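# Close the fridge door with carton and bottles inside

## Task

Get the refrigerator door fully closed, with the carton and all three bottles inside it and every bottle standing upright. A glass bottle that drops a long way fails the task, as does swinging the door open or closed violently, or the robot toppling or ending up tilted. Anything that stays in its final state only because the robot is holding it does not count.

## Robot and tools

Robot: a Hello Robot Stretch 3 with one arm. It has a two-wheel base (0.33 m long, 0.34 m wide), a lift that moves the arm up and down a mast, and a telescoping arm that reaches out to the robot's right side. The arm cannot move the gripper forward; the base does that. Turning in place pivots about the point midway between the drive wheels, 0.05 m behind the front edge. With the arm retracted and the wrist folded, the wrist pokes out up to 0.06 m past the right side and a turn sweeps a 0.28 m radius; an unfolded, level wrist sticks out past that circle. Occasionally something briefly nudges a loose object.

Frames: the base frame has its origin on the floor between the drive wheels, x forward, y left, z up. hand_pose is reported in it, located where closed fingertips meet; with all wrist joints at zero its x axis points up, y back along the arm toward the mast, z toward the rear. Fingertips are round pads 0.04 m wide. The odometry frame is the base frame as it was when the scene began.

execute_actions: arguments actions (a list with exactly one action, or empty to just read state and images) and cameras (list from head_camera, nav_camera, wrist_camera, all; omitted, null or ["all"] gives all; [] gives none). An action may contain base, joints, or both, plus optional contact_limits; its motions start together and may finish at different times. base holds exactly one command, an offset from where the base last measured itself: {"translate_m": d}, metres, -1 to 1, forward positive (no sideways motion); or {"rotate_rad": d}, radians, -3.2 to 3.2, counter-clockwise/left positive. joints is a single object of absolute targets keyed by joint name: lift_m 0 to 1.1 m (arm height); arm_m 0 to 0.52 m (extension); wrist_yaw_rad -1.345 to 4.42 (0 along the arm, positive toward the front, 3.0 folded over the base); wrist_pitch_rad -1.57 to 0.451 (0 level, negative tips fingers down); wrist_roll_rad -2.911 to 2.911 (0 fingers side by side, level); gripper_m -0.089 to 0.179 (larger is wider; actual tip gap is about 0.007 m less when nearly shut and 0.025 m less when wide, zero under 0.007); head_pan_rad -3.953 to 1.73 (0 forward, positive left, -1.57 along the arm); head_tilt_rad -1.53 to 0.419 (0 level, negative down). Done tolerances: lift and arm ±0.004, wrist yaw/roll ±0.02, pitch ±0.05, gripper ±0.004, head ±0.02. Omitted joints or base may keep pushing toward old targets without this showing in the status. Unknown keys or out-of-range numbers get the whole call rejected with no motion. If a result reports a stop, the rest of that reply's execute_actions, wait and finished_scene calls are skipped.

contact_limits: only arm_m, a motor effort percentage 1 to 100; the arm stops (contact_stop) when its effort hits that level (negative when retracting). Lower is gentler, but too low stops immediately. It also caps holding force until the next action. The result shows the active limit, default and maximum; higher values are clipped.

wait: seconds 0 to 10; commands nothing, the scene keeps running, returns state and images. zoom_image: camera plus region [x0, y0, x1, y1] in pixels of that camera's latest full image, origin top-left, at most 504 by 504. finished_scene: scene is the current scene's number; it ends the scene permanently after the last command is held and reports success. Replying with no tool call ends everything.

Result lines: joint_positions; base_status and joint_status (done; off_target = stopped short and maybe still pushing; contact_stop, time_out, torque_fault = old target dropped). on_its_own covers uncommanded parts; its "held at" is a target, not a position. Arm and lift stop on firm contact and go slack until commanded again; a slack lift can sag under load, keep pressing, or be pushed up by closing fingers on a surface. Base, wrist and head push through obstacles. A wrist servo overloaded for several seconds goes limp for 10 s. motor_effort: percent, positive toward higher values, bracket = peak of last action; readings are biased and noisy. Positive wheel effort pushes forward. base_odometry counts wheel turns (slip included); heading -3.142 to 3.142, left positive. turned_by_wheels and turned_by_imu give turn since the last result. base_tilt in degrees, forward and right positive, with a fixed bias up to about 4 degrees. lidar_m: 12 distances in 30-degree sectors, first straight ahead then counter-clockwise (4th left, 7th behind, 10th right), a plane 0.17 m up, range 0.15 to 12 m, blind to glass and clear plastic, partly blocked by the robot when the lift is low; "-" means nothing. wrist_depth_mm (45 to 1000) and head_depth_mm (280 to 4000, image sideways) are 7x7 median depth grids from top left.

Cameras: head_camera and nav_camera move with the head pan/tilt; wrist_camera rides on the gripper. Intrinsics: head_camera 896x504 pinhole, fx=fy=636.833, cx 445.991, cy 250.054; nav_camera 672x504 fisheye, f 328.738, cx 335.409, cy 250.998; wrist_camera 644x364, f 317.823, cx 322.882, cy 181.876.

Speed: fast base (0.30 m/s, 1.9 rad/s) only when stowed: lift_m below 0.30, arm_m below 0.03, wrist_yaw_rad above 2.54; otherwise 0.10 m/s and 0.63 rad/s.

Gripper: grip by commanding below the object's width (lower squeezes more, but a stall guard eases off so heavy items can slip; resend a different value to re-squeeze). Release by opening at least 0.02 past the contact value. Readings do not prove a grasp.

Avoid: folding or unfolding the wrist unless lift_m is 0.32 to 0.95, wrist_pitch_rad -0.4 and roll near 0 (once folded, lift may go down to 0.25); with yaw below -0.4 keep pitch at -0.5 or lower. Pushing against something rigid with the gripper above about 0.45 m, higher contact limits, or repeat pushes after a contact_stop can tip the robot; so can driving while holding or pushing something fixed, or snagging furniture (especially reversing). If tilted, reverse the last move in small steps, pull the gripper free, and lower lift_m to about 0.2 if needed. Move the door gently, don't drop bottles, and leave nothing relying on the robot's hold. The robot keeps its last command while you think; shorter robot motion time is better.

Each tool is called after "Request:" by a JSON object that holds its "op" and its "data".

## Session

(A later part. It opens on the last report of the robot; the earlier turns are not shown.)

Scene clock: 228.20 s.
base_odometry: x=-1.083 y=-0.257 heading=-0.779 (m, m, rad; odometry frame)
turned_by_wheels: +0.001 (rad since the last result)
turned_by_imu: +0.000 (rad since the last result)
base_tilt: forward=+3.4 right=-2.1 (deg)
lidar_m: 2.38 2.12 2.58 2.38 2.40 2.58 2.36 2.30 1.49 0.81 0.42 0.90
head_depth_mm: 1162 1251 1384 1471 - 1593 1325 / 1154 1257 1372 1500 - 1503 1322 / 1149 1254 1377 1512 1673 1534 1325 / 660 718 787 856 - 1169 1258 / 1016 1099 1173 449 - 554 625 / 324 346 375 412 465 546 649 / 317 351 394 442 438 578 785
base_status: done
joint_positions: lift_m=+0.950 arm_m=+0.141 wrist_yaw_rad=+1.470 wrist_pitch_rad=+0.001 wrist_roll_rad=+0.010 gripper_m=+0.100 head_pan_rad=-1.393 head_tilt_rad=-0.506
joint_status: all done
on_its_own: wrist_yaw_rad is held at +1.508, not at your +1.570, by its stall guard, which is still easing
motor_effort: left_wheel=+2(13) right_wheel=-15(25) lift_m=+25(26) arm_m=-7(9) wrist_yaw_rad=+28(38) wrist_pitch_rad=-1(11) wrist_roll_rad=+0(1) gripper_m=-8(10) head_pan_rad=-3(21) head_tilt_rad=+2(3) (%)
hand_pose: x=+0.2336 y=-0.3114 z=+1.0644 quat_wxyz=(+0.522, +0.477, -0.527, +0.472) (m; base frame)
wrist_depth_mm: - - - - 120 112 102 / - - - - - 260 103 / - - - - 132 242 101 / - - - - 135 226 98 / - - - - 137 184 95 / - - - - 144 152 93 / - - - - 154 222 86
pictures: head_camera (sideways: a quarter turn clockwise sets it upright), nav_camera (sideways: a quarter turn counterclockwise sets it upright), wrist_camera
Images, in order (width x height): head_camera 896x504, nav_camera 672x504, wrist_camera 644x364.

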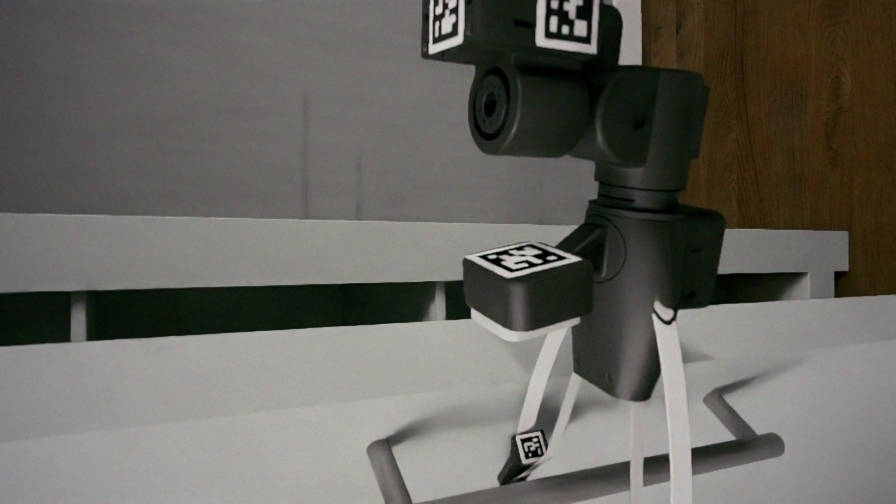

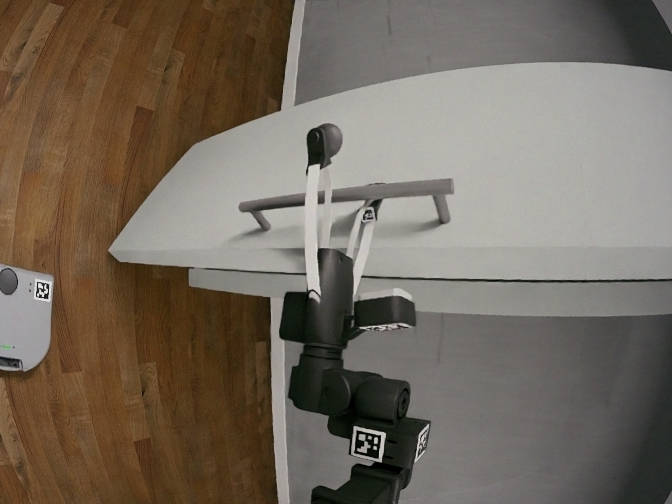

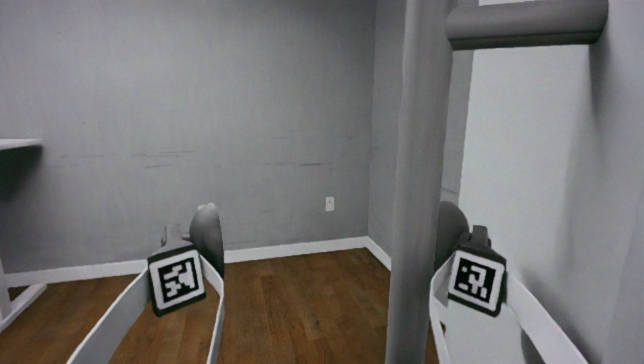

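Request:
{"op": "execute_actions", "data": {"actions": [{"base":{"rotate_rad":0.35},"joints":{"wrist_yaw_rad":1.0}}]}}

Scene clock: 235.67 s.
base_odometry: x=-1.083 y=-0.257 heading=-0.429 (m, m, rad; odometry frame)
turned_by_wheels: +0.350 (rad since the last result)
turned_by_imu: +0.330 (rad since the last result)
base_tilt: forward=+1.8 right=-2.1 (deg)
lidar_m: 2.13 2.67 2.39 2.38 2.66 2.35 2.35 1.66 1.38 0.41 0.50 2.41
head_depth_mm: 651 697 766 831 - 1596 1321 / 1029 1129 1186 899 - 1118 1220 / 349 1120 1171 953 1225 1210 1241 / 324 351 382 415 - 551 631 / 346 385 422 482 539 616 867 / 418 477 535 659 817 1065 1281 / 529 624 766 1758 1941 1620 1345
base_status: done
joint_positions: lift_m=+0.950 arm_m=+0.140 wrist_yaw_rad=+1.002 wrist_pitch_rad=-0.021 wrist_roll_rad=+0.012 gripper_m=+0.100 head_pan_rad=-1.393 head_tilt_rad=-0.506
joint_status: all done
motor_effort: left_wheel=-1(23) right_wheel=+1(29) lift_m=+24(25) arm_m=+2(7) wrist_yaw_rad=-2(35) wrist_pitch_rad=+11(12) wrist_roll_rad=+0(1) gripper_m=+0(8) head_pan_rad=-3(3) head_tilt_rad=+2(3) (%)
hand_pose: x=+0.1941 y=-0.4225 z=+1.0588 quat_wxyz=(+0.620, +0.348, -0.620, +0.331) (m; base frame)
wrist_depth_mm: - - - - 83 109 70 / - - - - 500 138 69 / - - - - 478 134 67 / - - - - - 129 66 / - - - - - 125 65 / - - - - - 106 64 / - - - - 434 134 63
pictures: head_camera (sideways: a quarter turn clockwise sets it upright), nav_camera (sideways: a quarter turn counterclockwise sets it upright), wrist_camera
Images, in order (width x height): head_camera 896x504, nav_camera 672x504, wrist_camera 644x364.

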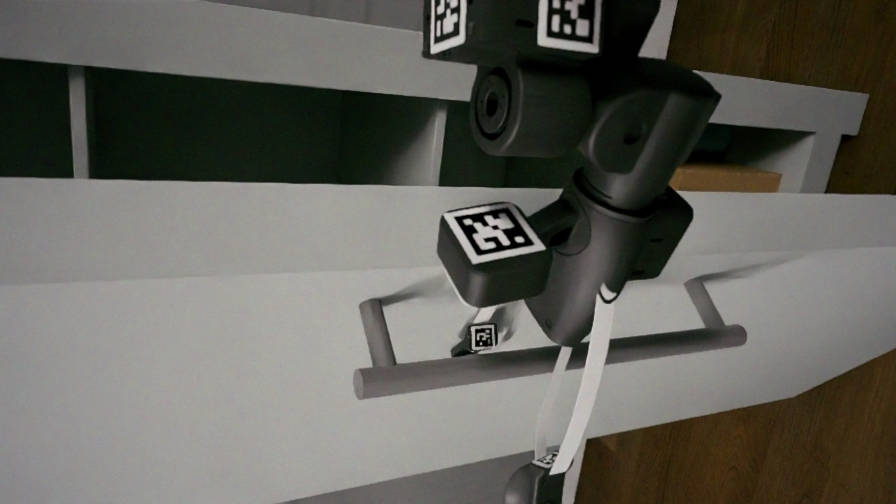

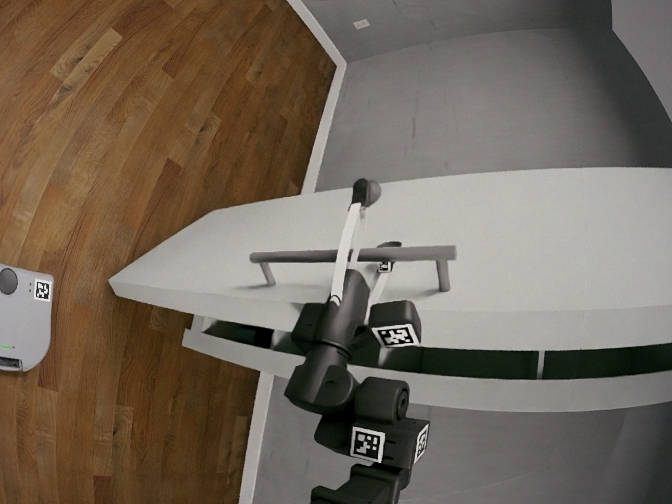

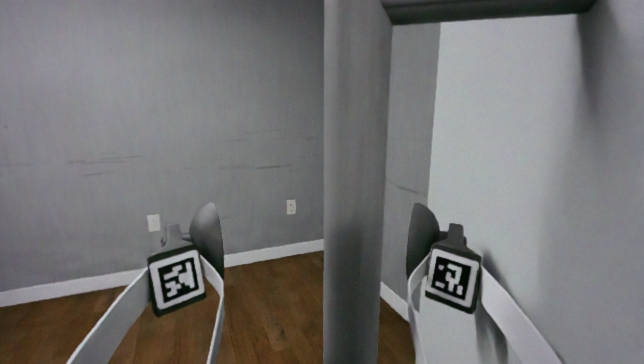

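Request:
{"op": "execute_actions", "data": {"actions": [{"base":{"rotate_rad":0.4},"joints":{"wrist_yaw_rad":0.9,"head_pan_rad":-1.9,"head_tilt_rad":-0.8}}]}}

Scene clock: 242.17 s.
base_odometry: x=-1.083 y=-0.257 heading=-0.030 (m, m, rad; odometry frame)
turned_by_wheels: +0.399 (rad since the last result)
turned_by_imu: +0.355 (rad since the last result)
base_tilt: forward=+1.8 right=-2.2 (deg)
lidar_m: 2.14 2.43 2.38 2.49 2.42 2.35 1.89 1.41 0.81 0.38 2.01 2.40
head_depth_mm: 1148 1299 1482 - - 1273 1148 / 1107 1299 1470 - - 1310 1148 / 712 810 - - 1393 1310 1144 / 1088 1007 - 1235 1419 1325 1158 / 1111 1008 - 1274 1452 1294 1103 / 1117 1018 - - 570 752 1159 / 932 352 367 - 1084 1341 1163
base_status: done
joint_positions: lift_m=+0.950 arm_m=+0.139 wrist_yaw_rad=+0.862 wrist_pitch_rad=-0.024 wrist_roll_rad=+0.017 gripper_m=+0.100 head_pan_rad=-1.894 head_tilt_rad=-0.791
joint_status: wrist_yaw_rad off_target (ended at +0.862, target +0.900); the others done
on_its_own: wrist_yaw_rad is at rest, and its effort (+27) is outside its rest range (-12 to +12)
motor_effort: left_wheel=-8(21) right_wheel=+10(21) lift_m=+24(24) arm_m=+6(9) wrist_yaw_rad=+27(29) wrist_pitch_rad=+12(15) wrist_roll_rad=-2(2) gripper_m=-12(13) head_pan_rad=-3(25) head_tilt_rad=-3(19) (%)
hand_pose: x=+0.1726 y=-0.4508 z=+1.0583 quat_wxyz=(+0.641, +0.306, -0.644, +0.285) (m; base frame)
wrist_depth_mm: - - - - 61 - - / - - - - 62 - - / - - - - 64 - - / - - - - 66 - 400 / - - - - 68 - 309 / - - - - 70 - 252 / - - - - 73 - 168
pictures: head_camera (sideways: a quarter turn clockwise sets it upright), nav_camera (sideways: a quarter turn counterclockwise sets it upright), wrist_camera
Images, in order (width x height): head_camera 896x504, nav_camera 672x504, wrist_camera 644x364.

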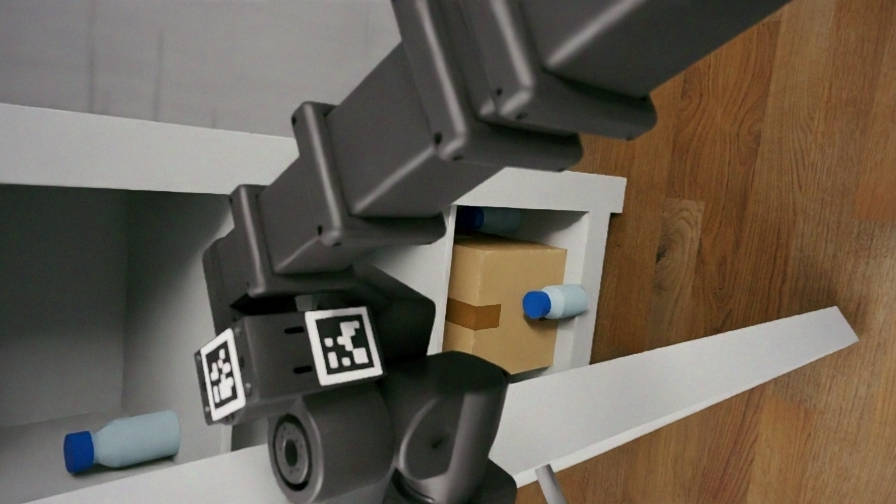

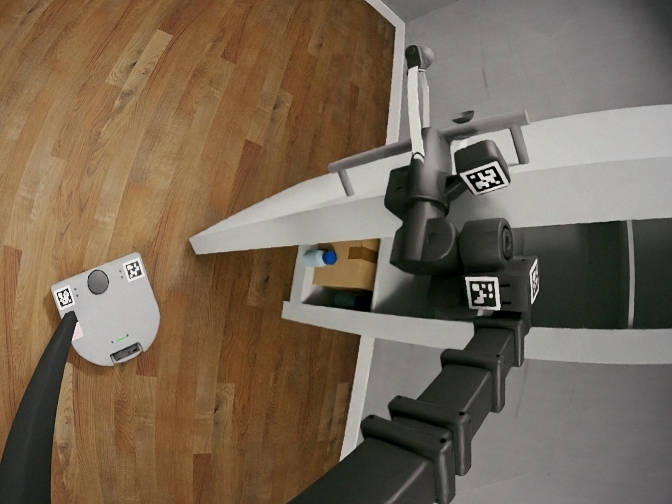

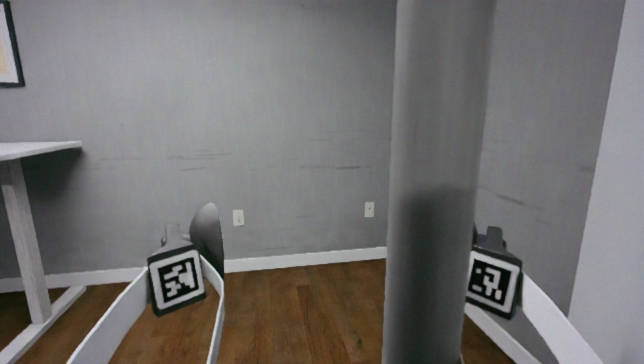

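Request:
{"op": "execute_actions", "data": {"actions": [{"base":{"translate_m":-0.2},"joints":{"arm_m":0.0,"wrist_yaw_rad":0.95}}]}}

Scene clock: 254.97 s.
base_odometry: x=-1.283 y=-0.251 heading=-0.030 (m, m, rad; odometry frame)
turned_by_wheels: +0.000 (rad since the last result)
turned_by_imu: -0.129 (rad since the last result)
base_tilt: forward=+1.6 right=-2.1 (deg)
lidar_m: 2.34 2.63 2.47 2.50 2.33 2.18 2.05 1.38 1.05 0.75 0.44 2.57
head_depth_mm: 1102 1253 1453 - - 1248 1145 / 1113 1250 1441 - - 1317 1154 / 1106 1258 1473 - - 1325 1155 / 1107 1266 1472 - - 1288 1151 / 1059 1071 1095 977 - - 1160 / 640 718 819 1065 - - 1161 / 642 907 1310 1161 1230 - 947
base_status: done
joint_positions: lift_m=+0.950 arm_m=+0.000 wrist_yaw_rad=+0.949 wrist_pitch_rad=-0.019 wrist_roll_rad=+0.014 gripper_m=+0.100 head_pan_rad=-1.895 head_tilt_rad=-0.795
joint_status: all done
motor_effort: left_wheel=+0(25) right_wheel=+0(34) lift_m=+24(24) arm_m=-2(18) wrist_yaw_rad=+0(61) wrist_pitch_rad=+10(13) wrist_roll_rad=-1(2) gripper_m=+0(16) head_pan_rad=-2(3) head_tilt_rad=-1(4) (%)
hand_pose: x=+0.1865 y=-0.2941 z=+1.0595 quat_wxyz=(+0.628, +0.331, -0.630, +0.315) (m; base frame)
wrist_depth_mm: - - - - - 188 623 / - - - - 248 195 667 / - - - - 220 201 678 / - - - - 225 209 683 / - - - - - 635 614 / - - - - - 720 793 / - - - - 249 231 815
pictures: head_camera (sideways: a quarter turn clockwise sets it upright), nav_camera (sideways: a quarter turn counterclockwise sets it upright), wrist_camera
Images, in order (width x height): head_camera 896x504, nav_camera 672x504, wrist_camera 644x364.

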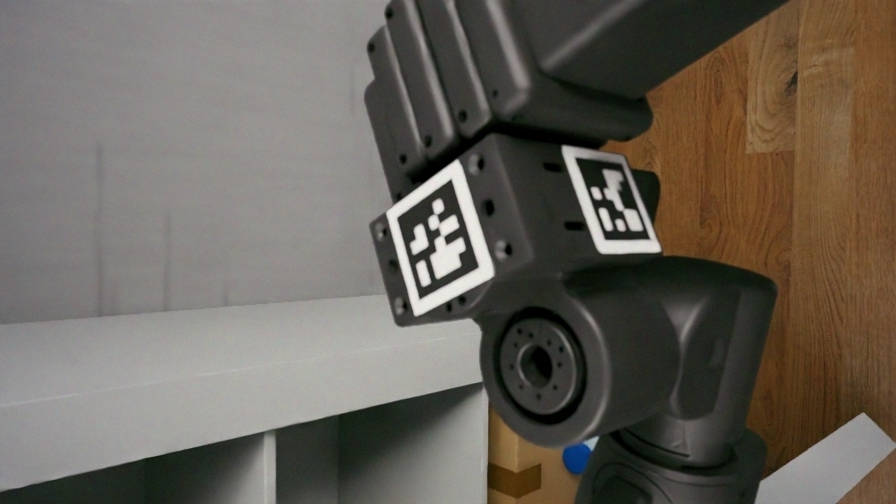

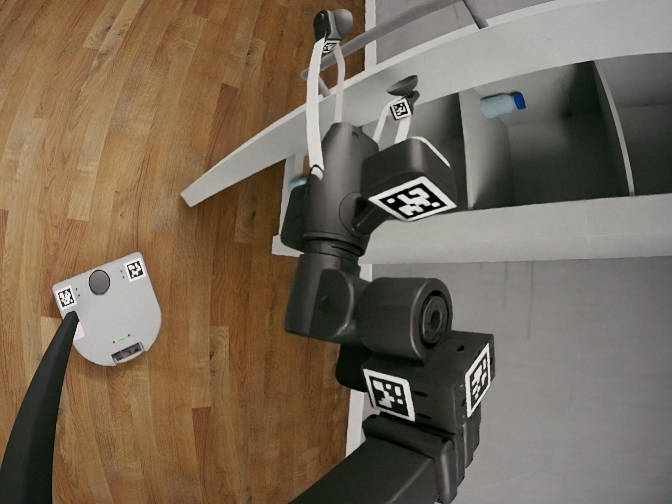

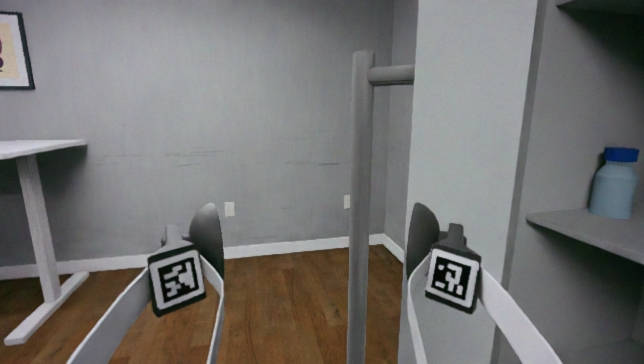

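Request:
{"op": "execute_actions", "data": {"actions": [{"joints":{"wrist_yaw_rad":0.45,"gripper_m":0.0,"arm_m":0.08}}], "cameras": ["wrist_camera"]}}

Request:
{"op": "execute_actions", "data": {"actions": [{"base":{"translate_m":0.3},"joints":{"head_pan_rad":-1.3}}]}}

Scene clock: 260.63 s.
base_odometry: x=-1.283 y=-0.251 heading=-0.030 (m, m, rad; odometry frame)
turned_by_wheels: +0.000 (rad since the last result)
turned_by_imu: +0.000 (rad since the last result)
base_tilt: forward=+1.7 right=-2.1 (deg)
lidar_m: 2.33 2.62 2.47 2.51 2.32 2.17 2.04 1.38 1.05 0.75 0.44 2.58
head_depth_mm: 1105 1251 1452 - - 1262 1156 / 1104 1255 1396 - - 1321 1150 / 1113 1268 - - 1515 1319 1155 / 1106 1273 - - 1505 1322 1150 / 1057 1078 - - 1343 1321 1158 / 640 716 789 - 1340 1332 1163 / 639 907 1282 - 1305 1329 947
base_status: not commanded
joint_positions: lift_m=+0.950 arm_m=+0.080 wrist_yaw_rad=+0.453 wrist_pitch_rad=-0.019 wrist_roll_rad=+0.014 gripper_m=+0.000 head_pan_rad=-1.895 head_tilt_rad=-0.795
joint_status: all done
motor_effort: left_wheel=+0(0) right_wheel=+0(0) lift_m=+24(24) arm_m=+3(4) wrist_yaw_rad=-3(4) wrist_pitch_rad=+10(10) wrist_roll_rad=-1(1) gripper_m=-2(78) head_pan_rad=-2(2) head_tilt_rad=-2(1) (%)
hand_pose: x=+0.0904 y=-0.4547 z=+1.0595 quat_wxyz=(+0.686, +0.166, -0.692, +0.151) (m; base frame)
wrist_depth_mm: 129 130 231 666 723 713 327 / 134 134 232 698 853 765 332 / 138 138 231 692 861 793 335 / 143 143 231 752 866 797 345 / 149 148 217 - 630 571 351 / 156 154 181 767 - 811 369 / 204 159 271 789 832 849 385
pictures: wrist_camera
Images, in order (width x height): wrist_camera 644x364.

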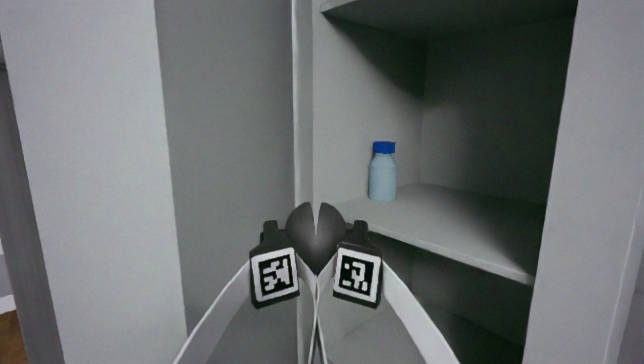

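Scene clock: 264.57 s.
base_odometry: x=-0.983 y=-0.260 heading=-0.030 (m, m, rad; odometry frame)
turned_by_wheels: +0.000 (rad since the last result)
turned_by_imu: -0.001 (rad since the last result)
base_tilt: forward=+1.9 right=-1.9 (deg)
lidar_m: 2.04 2.50 2.34 2.38 2.62 2.45 2.23 1.51 0.85 0.58 0.40 2.30
head_depth_mm: 932 967 1370 - 1333 1309 1154 / 817 932 - - 1455 1318 1147 / 718 846 - - 1463 1321 1151 / 542 611 687 828 1006 1246 1155 / 434 478 531 600 693 857 1119 / 363 393 434 500 627 1299 1158 / 318 355 421 620 1563 1327 1158
base_status: done
joint_positions: lift_m=+0.950 arm_m=+0.080 wrist_yaw_rad=+0.447 wrist_pitch_rad=-0.019 wrist_roll_rad=+0.014 gripper_m=+0.000 head_pan_rad=-1.307 head_tilt_rad=-0.795
joint_status: all done
motor_effort: left_wheel=+0(4) right_wheel=+1(8) lift_m=+23(24) arm_m=+3(3) wrist_yaw_rad=+1(17) wrist_pitch_rad=+10(10) wrist_roll_rad=-1(1) gripper_m=-1(4) head_pan_rad=+3(27) head_tilt_rad=-1(2) (%)
hand_pose: x=+0.0892 y=-0.4553 z=+1.0594 quat_wxyz=(+0.686, +0.165, -0.692, +0.149) (m; base frame)
wrist_depth_mm: 134 155 198 276 463 581 696 / 137 158 203 285 481 654 722 / 139 162 210 294 508 685 747 / 138 164 215 307 534 667 765 / 141 166 213 - 581 622 566 / 143 170 208 331 633 846 775 / 145 173 243 336 570 813 783
pictures: head_camera (sideways: a quarter turn clockwise sets it upright), nav_camera (sideways: a quarter turn counterclockwise sets it upright), wrist_camera
Images, in order (width x height): head_camera 896x504, nav_camera 672x504, wrist_camera 644x364.

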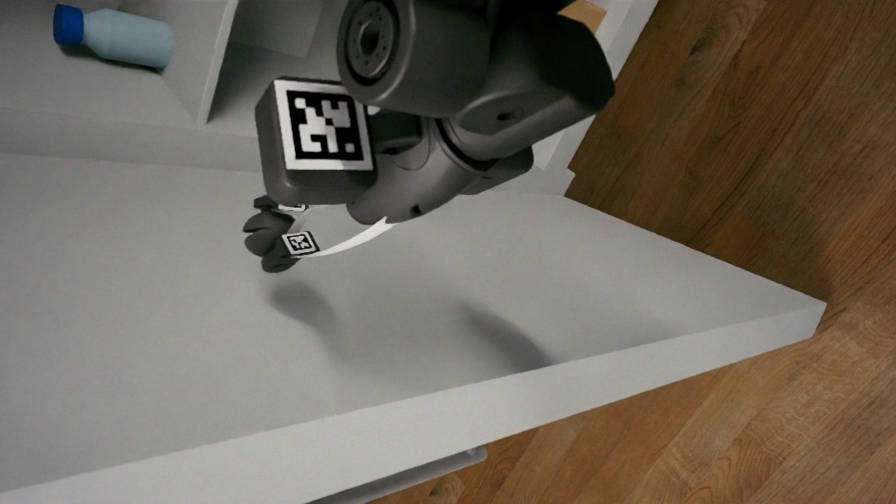

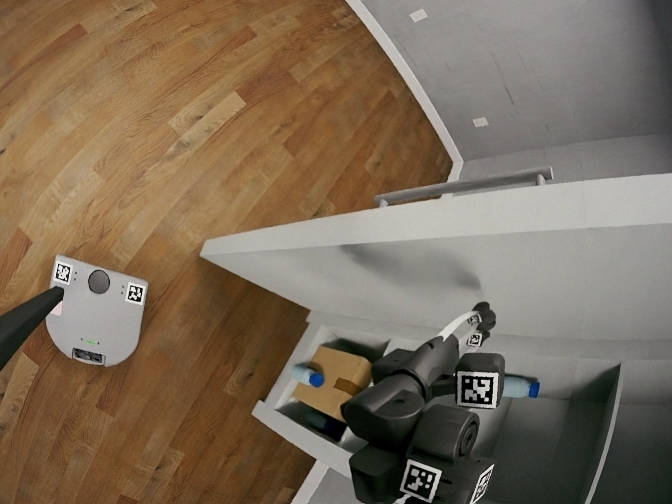

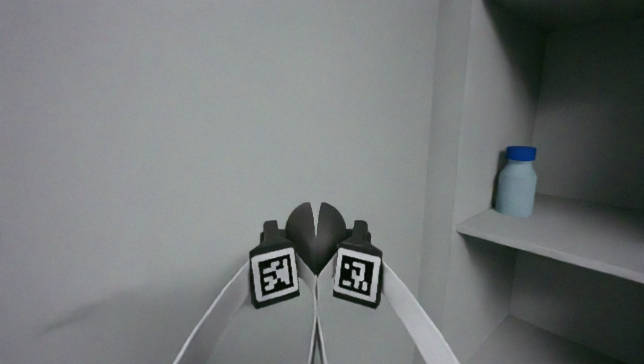

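Request:
{"op": "execute_actions", "data": {"actions": [{"base":{"rotate_rad":0.4},"joints":{"wrist_yaw_rad":0.8,"head_pan_rad":-1.6,"head_tilt_rad":-0.9}}], "cameras": ["head_camera","nav_camera"]}}

Scene clock: 272.27 s.
base_odometry: x=-0.983 y=-0.260 heading=+0.370 (m, m, rad; odometry frame)
turned_by_wheels: +0.400 (rad since the last result)
turned_by_imu: +0.380 (rad since the last result)
base_tilt: forward=+1.7 right=-2.2 (deg)
lidar_m: 2.65 2.35 2.35 2.77 2.44 2.44 1.61 0.85 0.84 0.49 0.48 2.04
head_depth_mm: 820 942 - 1268 1396 1263 1117 / 763 879 - 1466 1426 1277 1117 / 649 742 - 1406 1432 1266 1130 / 567 648 - - 1226 1271 1125 / 503 569 667 849 959 1230 1133 / 452 489 - 694 974 1268 1125 / 410 451 548 1638 1465 1278 1133
base_status: done
joint_positions: lift_m=+0.950 arm_m=+0.080 wrist_yaw_rad=+0.798 wrist_pitch_rad=-0.021 wrist_roll_rad=+0.014 gripper_m=+0.000 head_pan_rad=-1.593 head_tilt_rad=-0.889
joint_status: all done
motor_effort: left_wheel=-1(13) right_wheel=+1(24) lift_m=+24(24) arm_m=+1(3) wrist_yaw_rad=+3(49) wrist_pitch_rad=+10(11) wrist_roll_rad=-1(1) gripper_m=-1(5) head_pan_rad=-2(21) head_tilt_rad=-4(11) (%)
hand_pose: x=+0.1616 y=-0.4034 z=+1.0591 quat_wxyz=(+0.650, +0.283, -0.653, +0.266) (m; base frame)
wrist_depth_mm: - - - - 196 164 166 / - - - - 198 169 173 / - - - - 200 176 179 / - - - - 199 182 184 / - - - - 201 189 192 / - - - - 197 197 199 / - - - - 232 205 208
pictures: head_camera (sideways: a quarter turn clockwise sets it upright), nav_camera (sideways: a quarter turn counterclockwise sets it upright)
Images, in order (width x height): head_camera 896x504, nav_camera 672x504.

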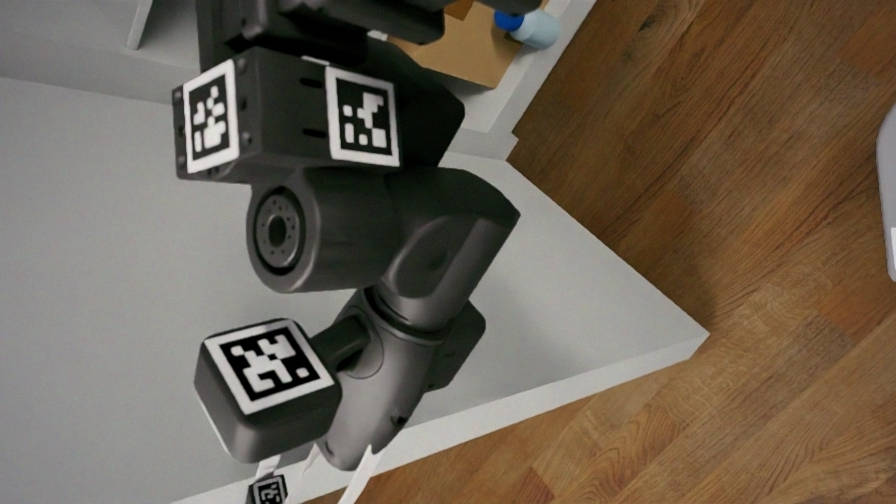

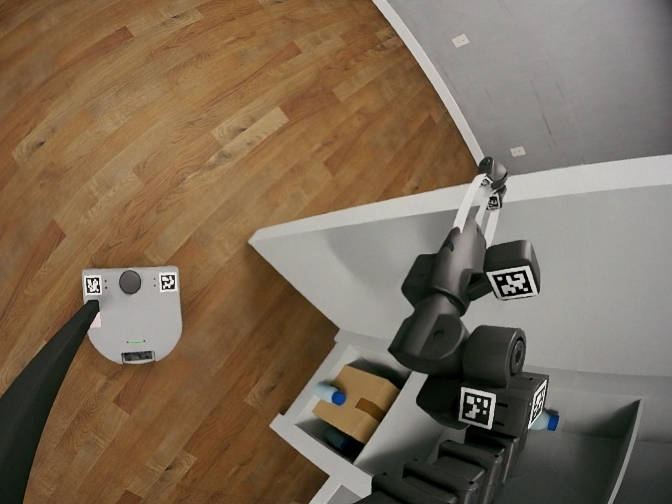

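Request:
{"op": "execute_actions", "data": {"actions": [{"base":{"rotate_rad":-0.5},"joints":{"wrist_yaw_rad":0.3,"arm_m":0.0,"wrist_pitch_rad":-0.9}}], "cameras": ["nav_camera"]}}

Request:
{"op": "execute_actions", "data": {"actions": [{"base":{"rotate_rad":-0.37},"joints":{"wrist_yaw_rad":0.0}}]}}

Scene clock: 280.63 s.
base_odometry: x=-0.983 y=-0.260 heading=-0.130 (m, m, rad; odometry frame)
turned_by_wheels: -0.500 (rad since the last result)
turned_by_imu: -0.489 (rad since the last result)
base_tilt: forward=+1.7 right=-1.9 (deg)
lidar_m: 2.04 2.62 2.34 2.35 2.74 2.44 2.45 1.59 0.85 0.84 0.48 0.50
head_depth_mm: 734 826 1480 - - 1235 1119 / 1014 1254 1220 - - 1222 1129 / 1022 1319 1228 - - - 1136 / 1027 1356 1258 - - 1222 1123 / 938 1214 1226 1404 1457 1270 1117 / 869 964 1087 1192 1297 1252 1133 / 778 818 860 902 954 1013 1120
base_status: done
joint_positions: lift_m=+0.950 arm_m=+0.000 wrist_yaw_rad=+0.303 wrist_pitch_rad=-0.908 wrist_roll_rad=+0.014 gripper_m=+0.000 head_pan_rad=-1.593 head_tilt_rad=-0.889
joint_status: all done
motor_effort: left_wheel=+2(5) right_wheel=-1(4) lift_m=+24(24) arm_m=-3(3) wrist_yaw_rad=-3(4) wrist_pitch_rad=+4(11) wrist_roll_rad=-1(1) gripper_m=-3(2) head_pan_rad=-4(3) head_tilt_rad=-5(3) (%)
hand_pose: x=+0.0198 y=-0.2778 z=+0.8717 quat_wxyz=(+0.671, +0.401, -0.586, -0.214) (m; base frame)
wrist_depth_mm: 298 367 508 751 790 755 527 / 318 403 547 883 845 706 953 / 378 437 635 - - 821 - / - 513 755 - - - - / - - 846 - - - - / 959 946 964 922 978 - - / 851 888 888 905 912 915 925
pictures: nav_camera (sideways: a quarter turn counterclockwise sets it upright)
Images, in order (width x height): nav_camera 672x504.

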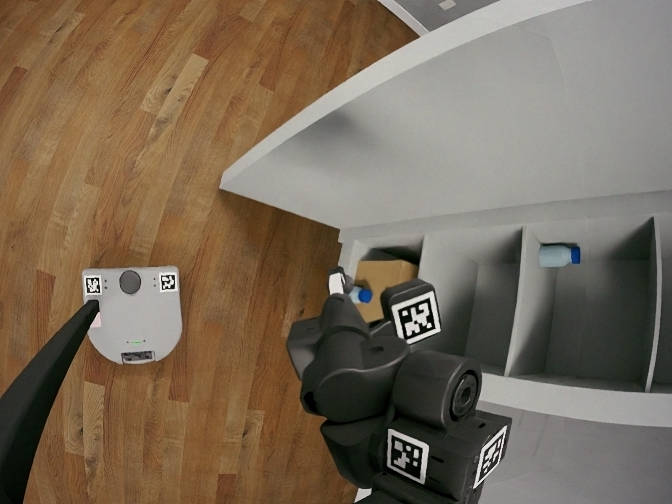

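Scene clock: 282.17 s.
base_odometry: x=-0.983 y=-0.260 heading=-0.500 (m, m, rad; odometry frame)
turned_by_wheels: -0.370 (rad since the last result)
turned_by_imu: -0.362 (rad since the last result)
base_tilt: forward=+1.8 right=-2.1 (deg)
lidar_m: 2.31 2.03 2.45 2.34 2.41 2.58 2.44 2.12 1.48 0.84 0.66 0.48
head_depth_mm: 1319 1539 1755 - - - 1123 / 1308 1516 1740 - - - 1126 / 1282 1498 1781 - - - 1137 / 1215 1399 1655 - - 1220 1127 / 768 892 1161 1428 1426 1281 1129 / 1020 1279 1231 1281 1432 1276 1129 / 1034 1271 1229 1291 1415 1277 1138
base_status: done
joint_positions: lift_m=+0.950 arm_m=+0.000 wrist_yaw_rad=+0.003 wrist_pitch_rad=-0.908 wrist_roll_rad=+0.014 gripper_m=+0.000 head_pan_rad=-1.593 head_tilt_rad=-0.889
joint_status: all done
motor_effort: left_wheel=+2(5) right_wheel=-1(5) lift_m=+24(24) arm_m=-3(3) wrist_yaw_rad=-3(3) wrist_pitch_rad=+4(4) wrist_roll_rad=-1(0) gripper_m=-3(2) head_pan_rad=-3(3) head_tilt_rad=-4(4) (%)
hand_pose: x=-0.0212 y=-0.2840 z=+0.8717 quat_wxyz=(+0.632, +0.309, -0.639, -0.312) (m; base frame)
wrist_depth_mm: 620 738 757 769 - - - / 629 828 850 - - - - / 612 933 - - - - - / 588 910 - - - - - / 575 907 - - - - - / 561 854 978 933 963 - - / 559 837 881 882 904 898 922
pictures: head_camera (sideways: a quarter turn clockwise sets it upright), nav_camera (sideways: a quarter turn counterclockwise sets it upright), wrist_camera
Images, in order (width x height): head_camera 896x504, nav_camera 672x504, wrist_camera 644x364.

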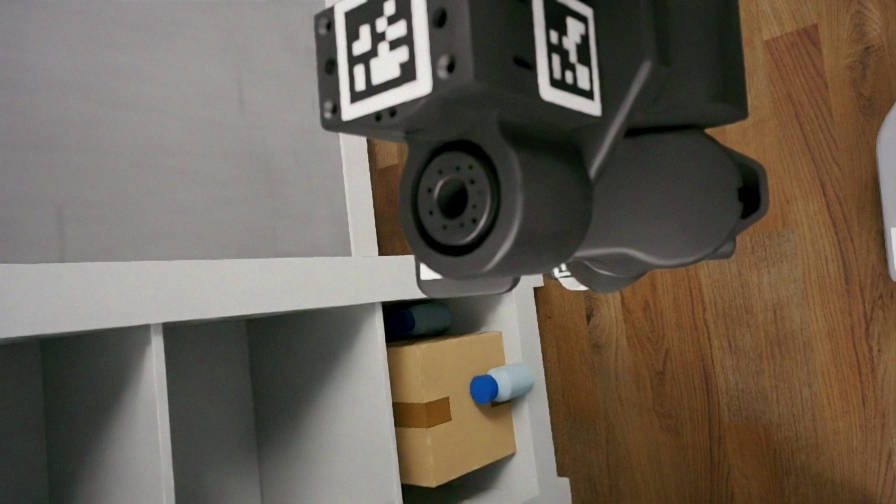

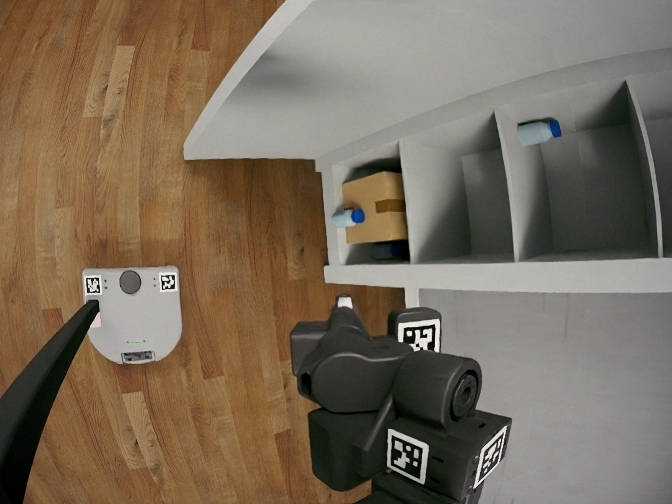

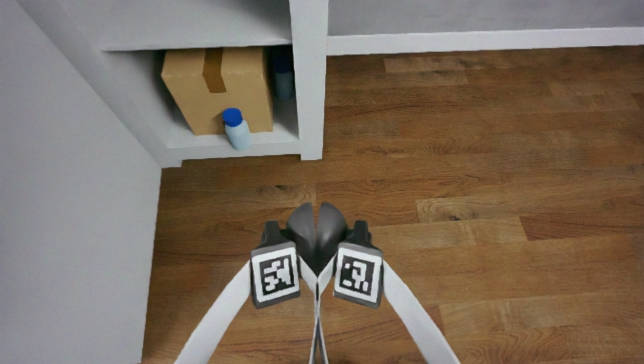

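Request:
{"op": "execute_actions", "data": {"actions": [{"base":{"translate_m":0.27},"joints":{"lift_m":0.2,"gripper_m":0.13}}], "cameras": []}}

Request:
{"op": "execute_actions", "data": {"actions": [{"joints":{"wrist_pitch_rad":-0.3,"arm_m":0.15,"head_tilt_rad":-1.0}}]}}

Scene clock: 300.40 s.
base_odometry: x=-0.746 y=-0.389 heading=-0.499 (m, m, rad; odometry frame)
turned_by_wheels: +0.000 (rad since the last result)
turned_by_imu: -0.001 (rad since the last result)
base_tilt: forward=+1.8 right=-2.1 (deg)
lidar_m: 2.04 1.80 2.47 2.34 2.42 2.85 2.71 2.10 0.89 0.81 0.26 0.28
head_depth_mm: 1235 1533 1825 1702 1453 1264 1131 / 794 893 1078 1611 1445 1270 1119 / 970 1123 1188 1431 1452 1267 1160 / 1023 1314 1232 1312 1427 1267 1144 / 1029 1290 1232 1339 1423 1276 1128 / 937 1245 1162 1173 1159 935 870 / 809 823 852 722 628 557 694
base_status: done
joint_positions: lift_m=+0.200 arm_m=+0.000 wrist_yaw_rad=+0.003 wrist_pitch_rad=-0.908 wrist_roll_rad=+0.014 gripper_m=+0.130 head_pan_rad=-1.593 head_tilt_rad=-0.889
joint_status: all done
motor_effort: left_wheel=+1(5) right_wheel=-1(4) lift_m=+14(19) arm_m=-3(3) wrist_yaw_rad=-3(1) wrist_pitch_rad=+4(4) wrist_roll_rad=-1(1) gripper_m=+0(80) head_pan_rad=-3(3) head_tilt_rad=-3(4) (%)
hand_pose: x=-0.0212 y=-0.2840 z=+0.1223 quat_wxyz=(+0.632, +0.309, -0.639, -0.312) (m; base frame)
wrist_depth_mm: 279 403 410 414 413 415 425 / 272 364 367 369 371 370 383 / 266 330 338 337 340 345 344 / 296 304 304 310 311 314 315 / 279 285 284 285 289 295 291 / 261 - 266 265 271 272 272 / 245 245 246 247 249 252 254
pictures: none
No camera images: the call's "cameras" was empty. Leave "cameras" out to get every camera's image.

Scene clock: 302.77 s.
base_odometry: x=-0.746 y=-0.389 heading=-0.499 (m, m, rad; odometry frame)
turned_by_wheels: +0.000 (rad since the last result)
turned_by_imu: +0.000 (rad since the last result)
base_tilt: forward=+1.8 right=-2.0 (deg)
lidar_m: 2.04 1.80 2.47 2.33 2.42 2.86 2.71 2.10 0.89 0.81 0.26 0.28
head_depth_mm: 1349 1633 1838 1582 1374 1231 1104 / 808 948 1706 1537 1374 1236 1142 / 871 1202 1220 1491 1376 1217 - / 878 1295 1238 1436 1410 1209 1153 / 847 1282 1173 1445 1382 1229 1112 / 845 1255 1130 1257 1045 859 1094 / 780 844 805 684 593 620 1119
base_status: not commanded
joint_positions: lift_m=+0.200 arm_m=+0.150 wrist_yaw_rad=+0.002 wrist_pitch_rad=-0.320 wrist_roll_rad=+0.014 gripper_m=+0.130 head_pan_rad=-1.593 head_tilt_rad=-0.988
joint_status: all done
motor_effort: left_wheel=+1(1) right_wheel=-1(1) lift_m=+14(14) arm_m=+3(1) wrist_yaw_rad=-2(3) wrist_pitch_rad=+10(11) wrist_roll_rad=-1(0) gripper_m=+0(0) head_pan_rad=-3(3) head_tilt_rad=-4(12) (%)
hand_pose: x=-0.0210 y=-0.5303 z=+0.2357 quat_wxyz=(+0.694, +0.113, -0.703, -0.113) (m; base frame)
wrist_depth_mm: 318 391 430 431 486 416 927 / 313 407 459 449 522 454 - / 308 434 505 455 517 495 - / 304 458 482 488 512 615 673 / 299 400 526 525 526 545 529 / 296 - 430 432 428 - 429 / 274 362 365 362 366 367 365
pictures: head_camera (sideways: a quarter turn clockwise sets it upright), nav_camera (sideways: a quarter turn counterclockwise sets it upright), wrist_camera
Images, in order (width x height): head_camera 896x504, nav_camera 672x504, wrist_camera 644x364.

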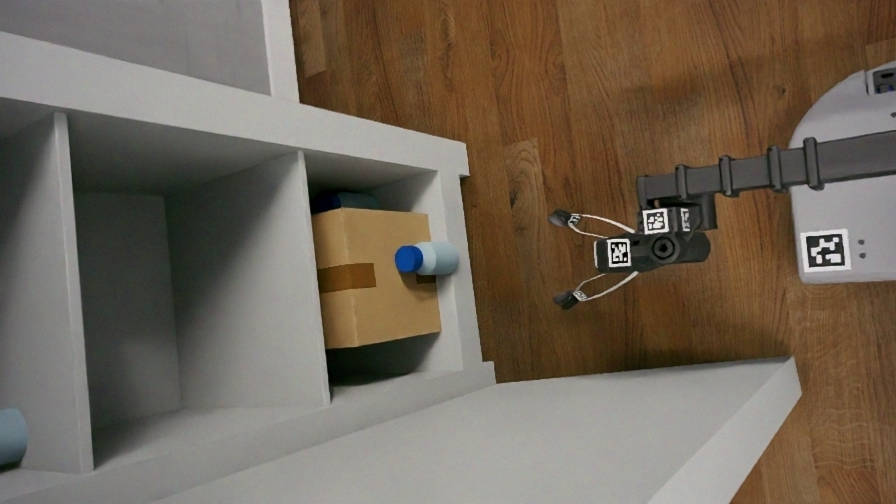

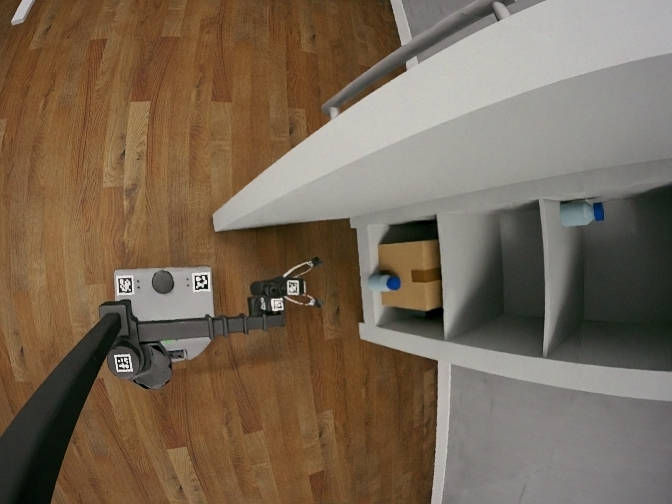

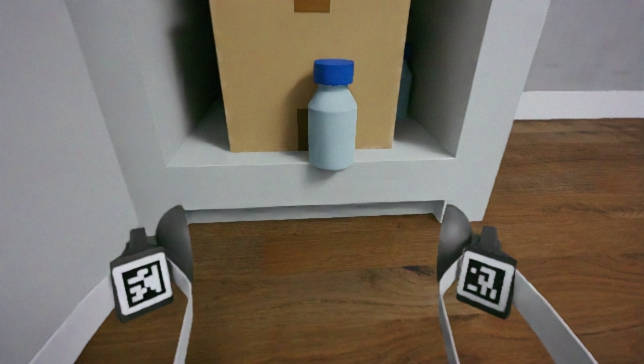

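Request:
{"op": "execute_actions", "data": {"actions": [{"joints":{"wrist_pitch_rad":-0.1,"arm_m":0.33,"lift_m":0.17}}], "cameras": ["wrist_camera","head_camera"]}}

Scene clock: 310.70 s.
base_odometry: x=-0.746 y=-0.389 heading=-0.499 (m, m, rad; odometry frame)
turned_by_wheels: +0.000 (rad since the last result)
turned_by_imu: +0.000 (rad since the last result)
base_tilt: forward=+1.8 right=-2.0 (deg)
lidar_m: 2.04 1.81 2.47 2.33 2.41 2.86 2.71 2.10 0.89 0.82 0.26 0.28
head_depth_mm: 1334 1635 1832 1582 1375 1227 1107 / 811 949 1714 1532 1387 1225 1140 / 872 1201 1214 1478 1384 1231 - / 874 1287 1233 1421 1330 1228 1160 / 841 1273 1166 1435 1387 1236 1106 / 847 1252 1140 1266 1050 856 1089 / 780 845 803 682 594 622 1106
base_status: not commanded
joint_positions: lift_m=+0.170 arm_m=+0.330 wrist_yaw_rad=+0.002 wrist_pitch_rad=-0.121 wrist_roll_rad=+0.014 gripper_m=+0.130 head_pan_rad=-1.593 head_tilt_rad=-0.988
joint_status: all done
motor_effort: left_wheel=+1(1) right_wheel=-1(1) lift_m=+13(13) arm_m=+3(2) wrist_yaw_rad=-3(2) wrist_pitch_rad=+11(12) wrist_roll_rad=-1(1) gripper_m=+1(0) head_pan_rad=-3(3) head_tilt_rad=-4(4) (%)
hand_pose: x=-0.0210 y=-0.7261 z=+0.2544 quat_wxyz=(+0.701, +0.043, -0.710, -0.043) (m; base frame)
wrist_depth_mm: 273 348 268 272 277 354 256 / 274 349 280 286 290 354 267 / 273 374 291 300 311 359 277 / 270 372 304 268 329 364 295 / 265 352 325 266 341 338 312 / 283 - 325 285 324 - 337 / 296 302 311 319 333 344 420
pictures: head_camera (sideways: a quarter turn clockwise sets it upright), wrist_camera
Images, in order (width x height): head_camera 896x504, wrist_camera 644x364.

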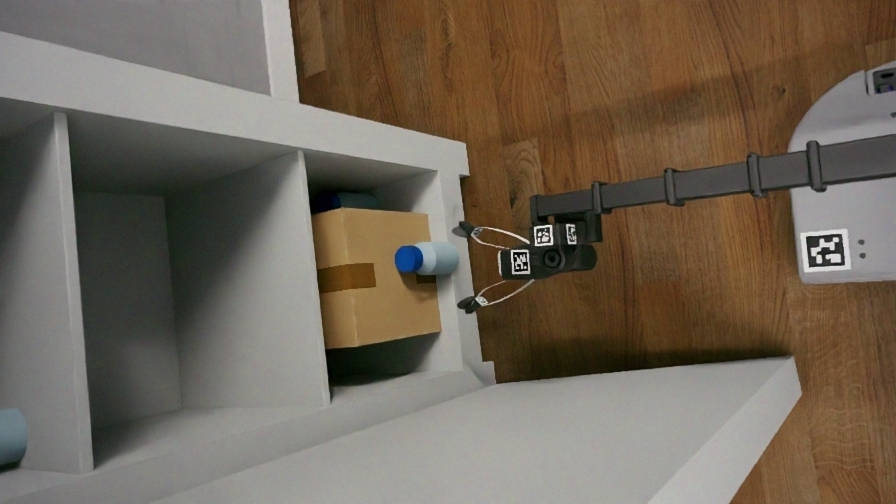

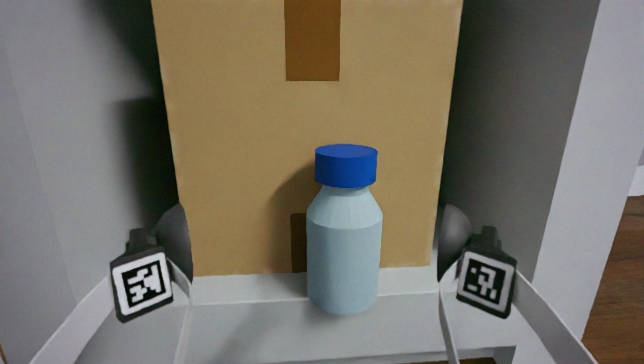

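Request:
{"op": "execute_actions", "data": {"actions": [{"joints":{"arm_m":0.45,"lift_m":0.155},"contact_limits":{"arm_m":12}}], "cameras": ["wrist_camera"]}}

Scene clock: 315.70 s.
base_odometry: x=-0.746 y=-0.389 heading=-0.499 (m, m, rad; odometry frame)
turned_by_wheels: +0.000 (rad since the last result)
turned_by_imu: +0.000 (rad since the last result)
base_tilt: forward=+1.7 right=-2.0 (deg)
lidar_m: 2.04 1.80 2.47 2.34 2.42 2.86 2.71 2.10 0.89 0.81 0.26 0.28
head_depth_mm: 1336 1626 1830 1580 1389 1231 1109 / 812 945 1715 1546 1376 1229 1143 / 871 1198 1219 1471 1389 1226 - / 875 1291 1230 1377 1368 1226 1160 / 841 1271 1174 1426 1388 1230 1108 / 844 1256 1135 1257 1050 853 1095 / 776 840 804 684 596 623 1107
base_status: not commanded
joint_positions: lift_m=+0.155 arm_m=+0.450 wrist_yaw_rad=+0.002 wrist_pitch_rad=-0.120 wrist_roll_rad=+0.014 gripper_m=+0.130 head_pan_rad=-1.593 head_tilt_rad=-0.988
joint_status: all done
motor_effort: left_wheel=+2(2) right_wheel=-1(1) lift_m=+14(14) arm_m=+3(2) wrist_yaw_rad=-2(2) wrist_pitch_rad=+11(11) wrist_roll_rad=-1(0) gripper_m=+1(1) head_pan_rad=-3(3) head_tilt_rad=-5(5) (%)
contact_limits: arm_m 12 (drawing in: default 20, maximum 33; extending or still: default 28, maximum 45)
hand_pose: x=-0.0210 y=-0.8461 z=+0.2394 quat_wxyz=(+0.701, +0.043, -0.710, -0.042) (m; base frame)
wrist_depth_mm: 156 159 161 165 169 173 240 / 166 165 169 174 178 183 240 / 253 174 179 182 187 193 242 / 262 183 188 177 158 204 243 / 277 190 197 163 144 295 245 / 276 - 209 152 148 - 244 / 236 218 221 156 150 233 231
pictures: wrist_camera
Images, in order (width x height): wrist_camera 644x364.

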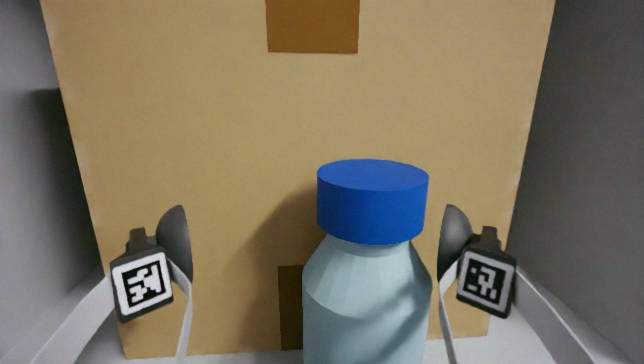

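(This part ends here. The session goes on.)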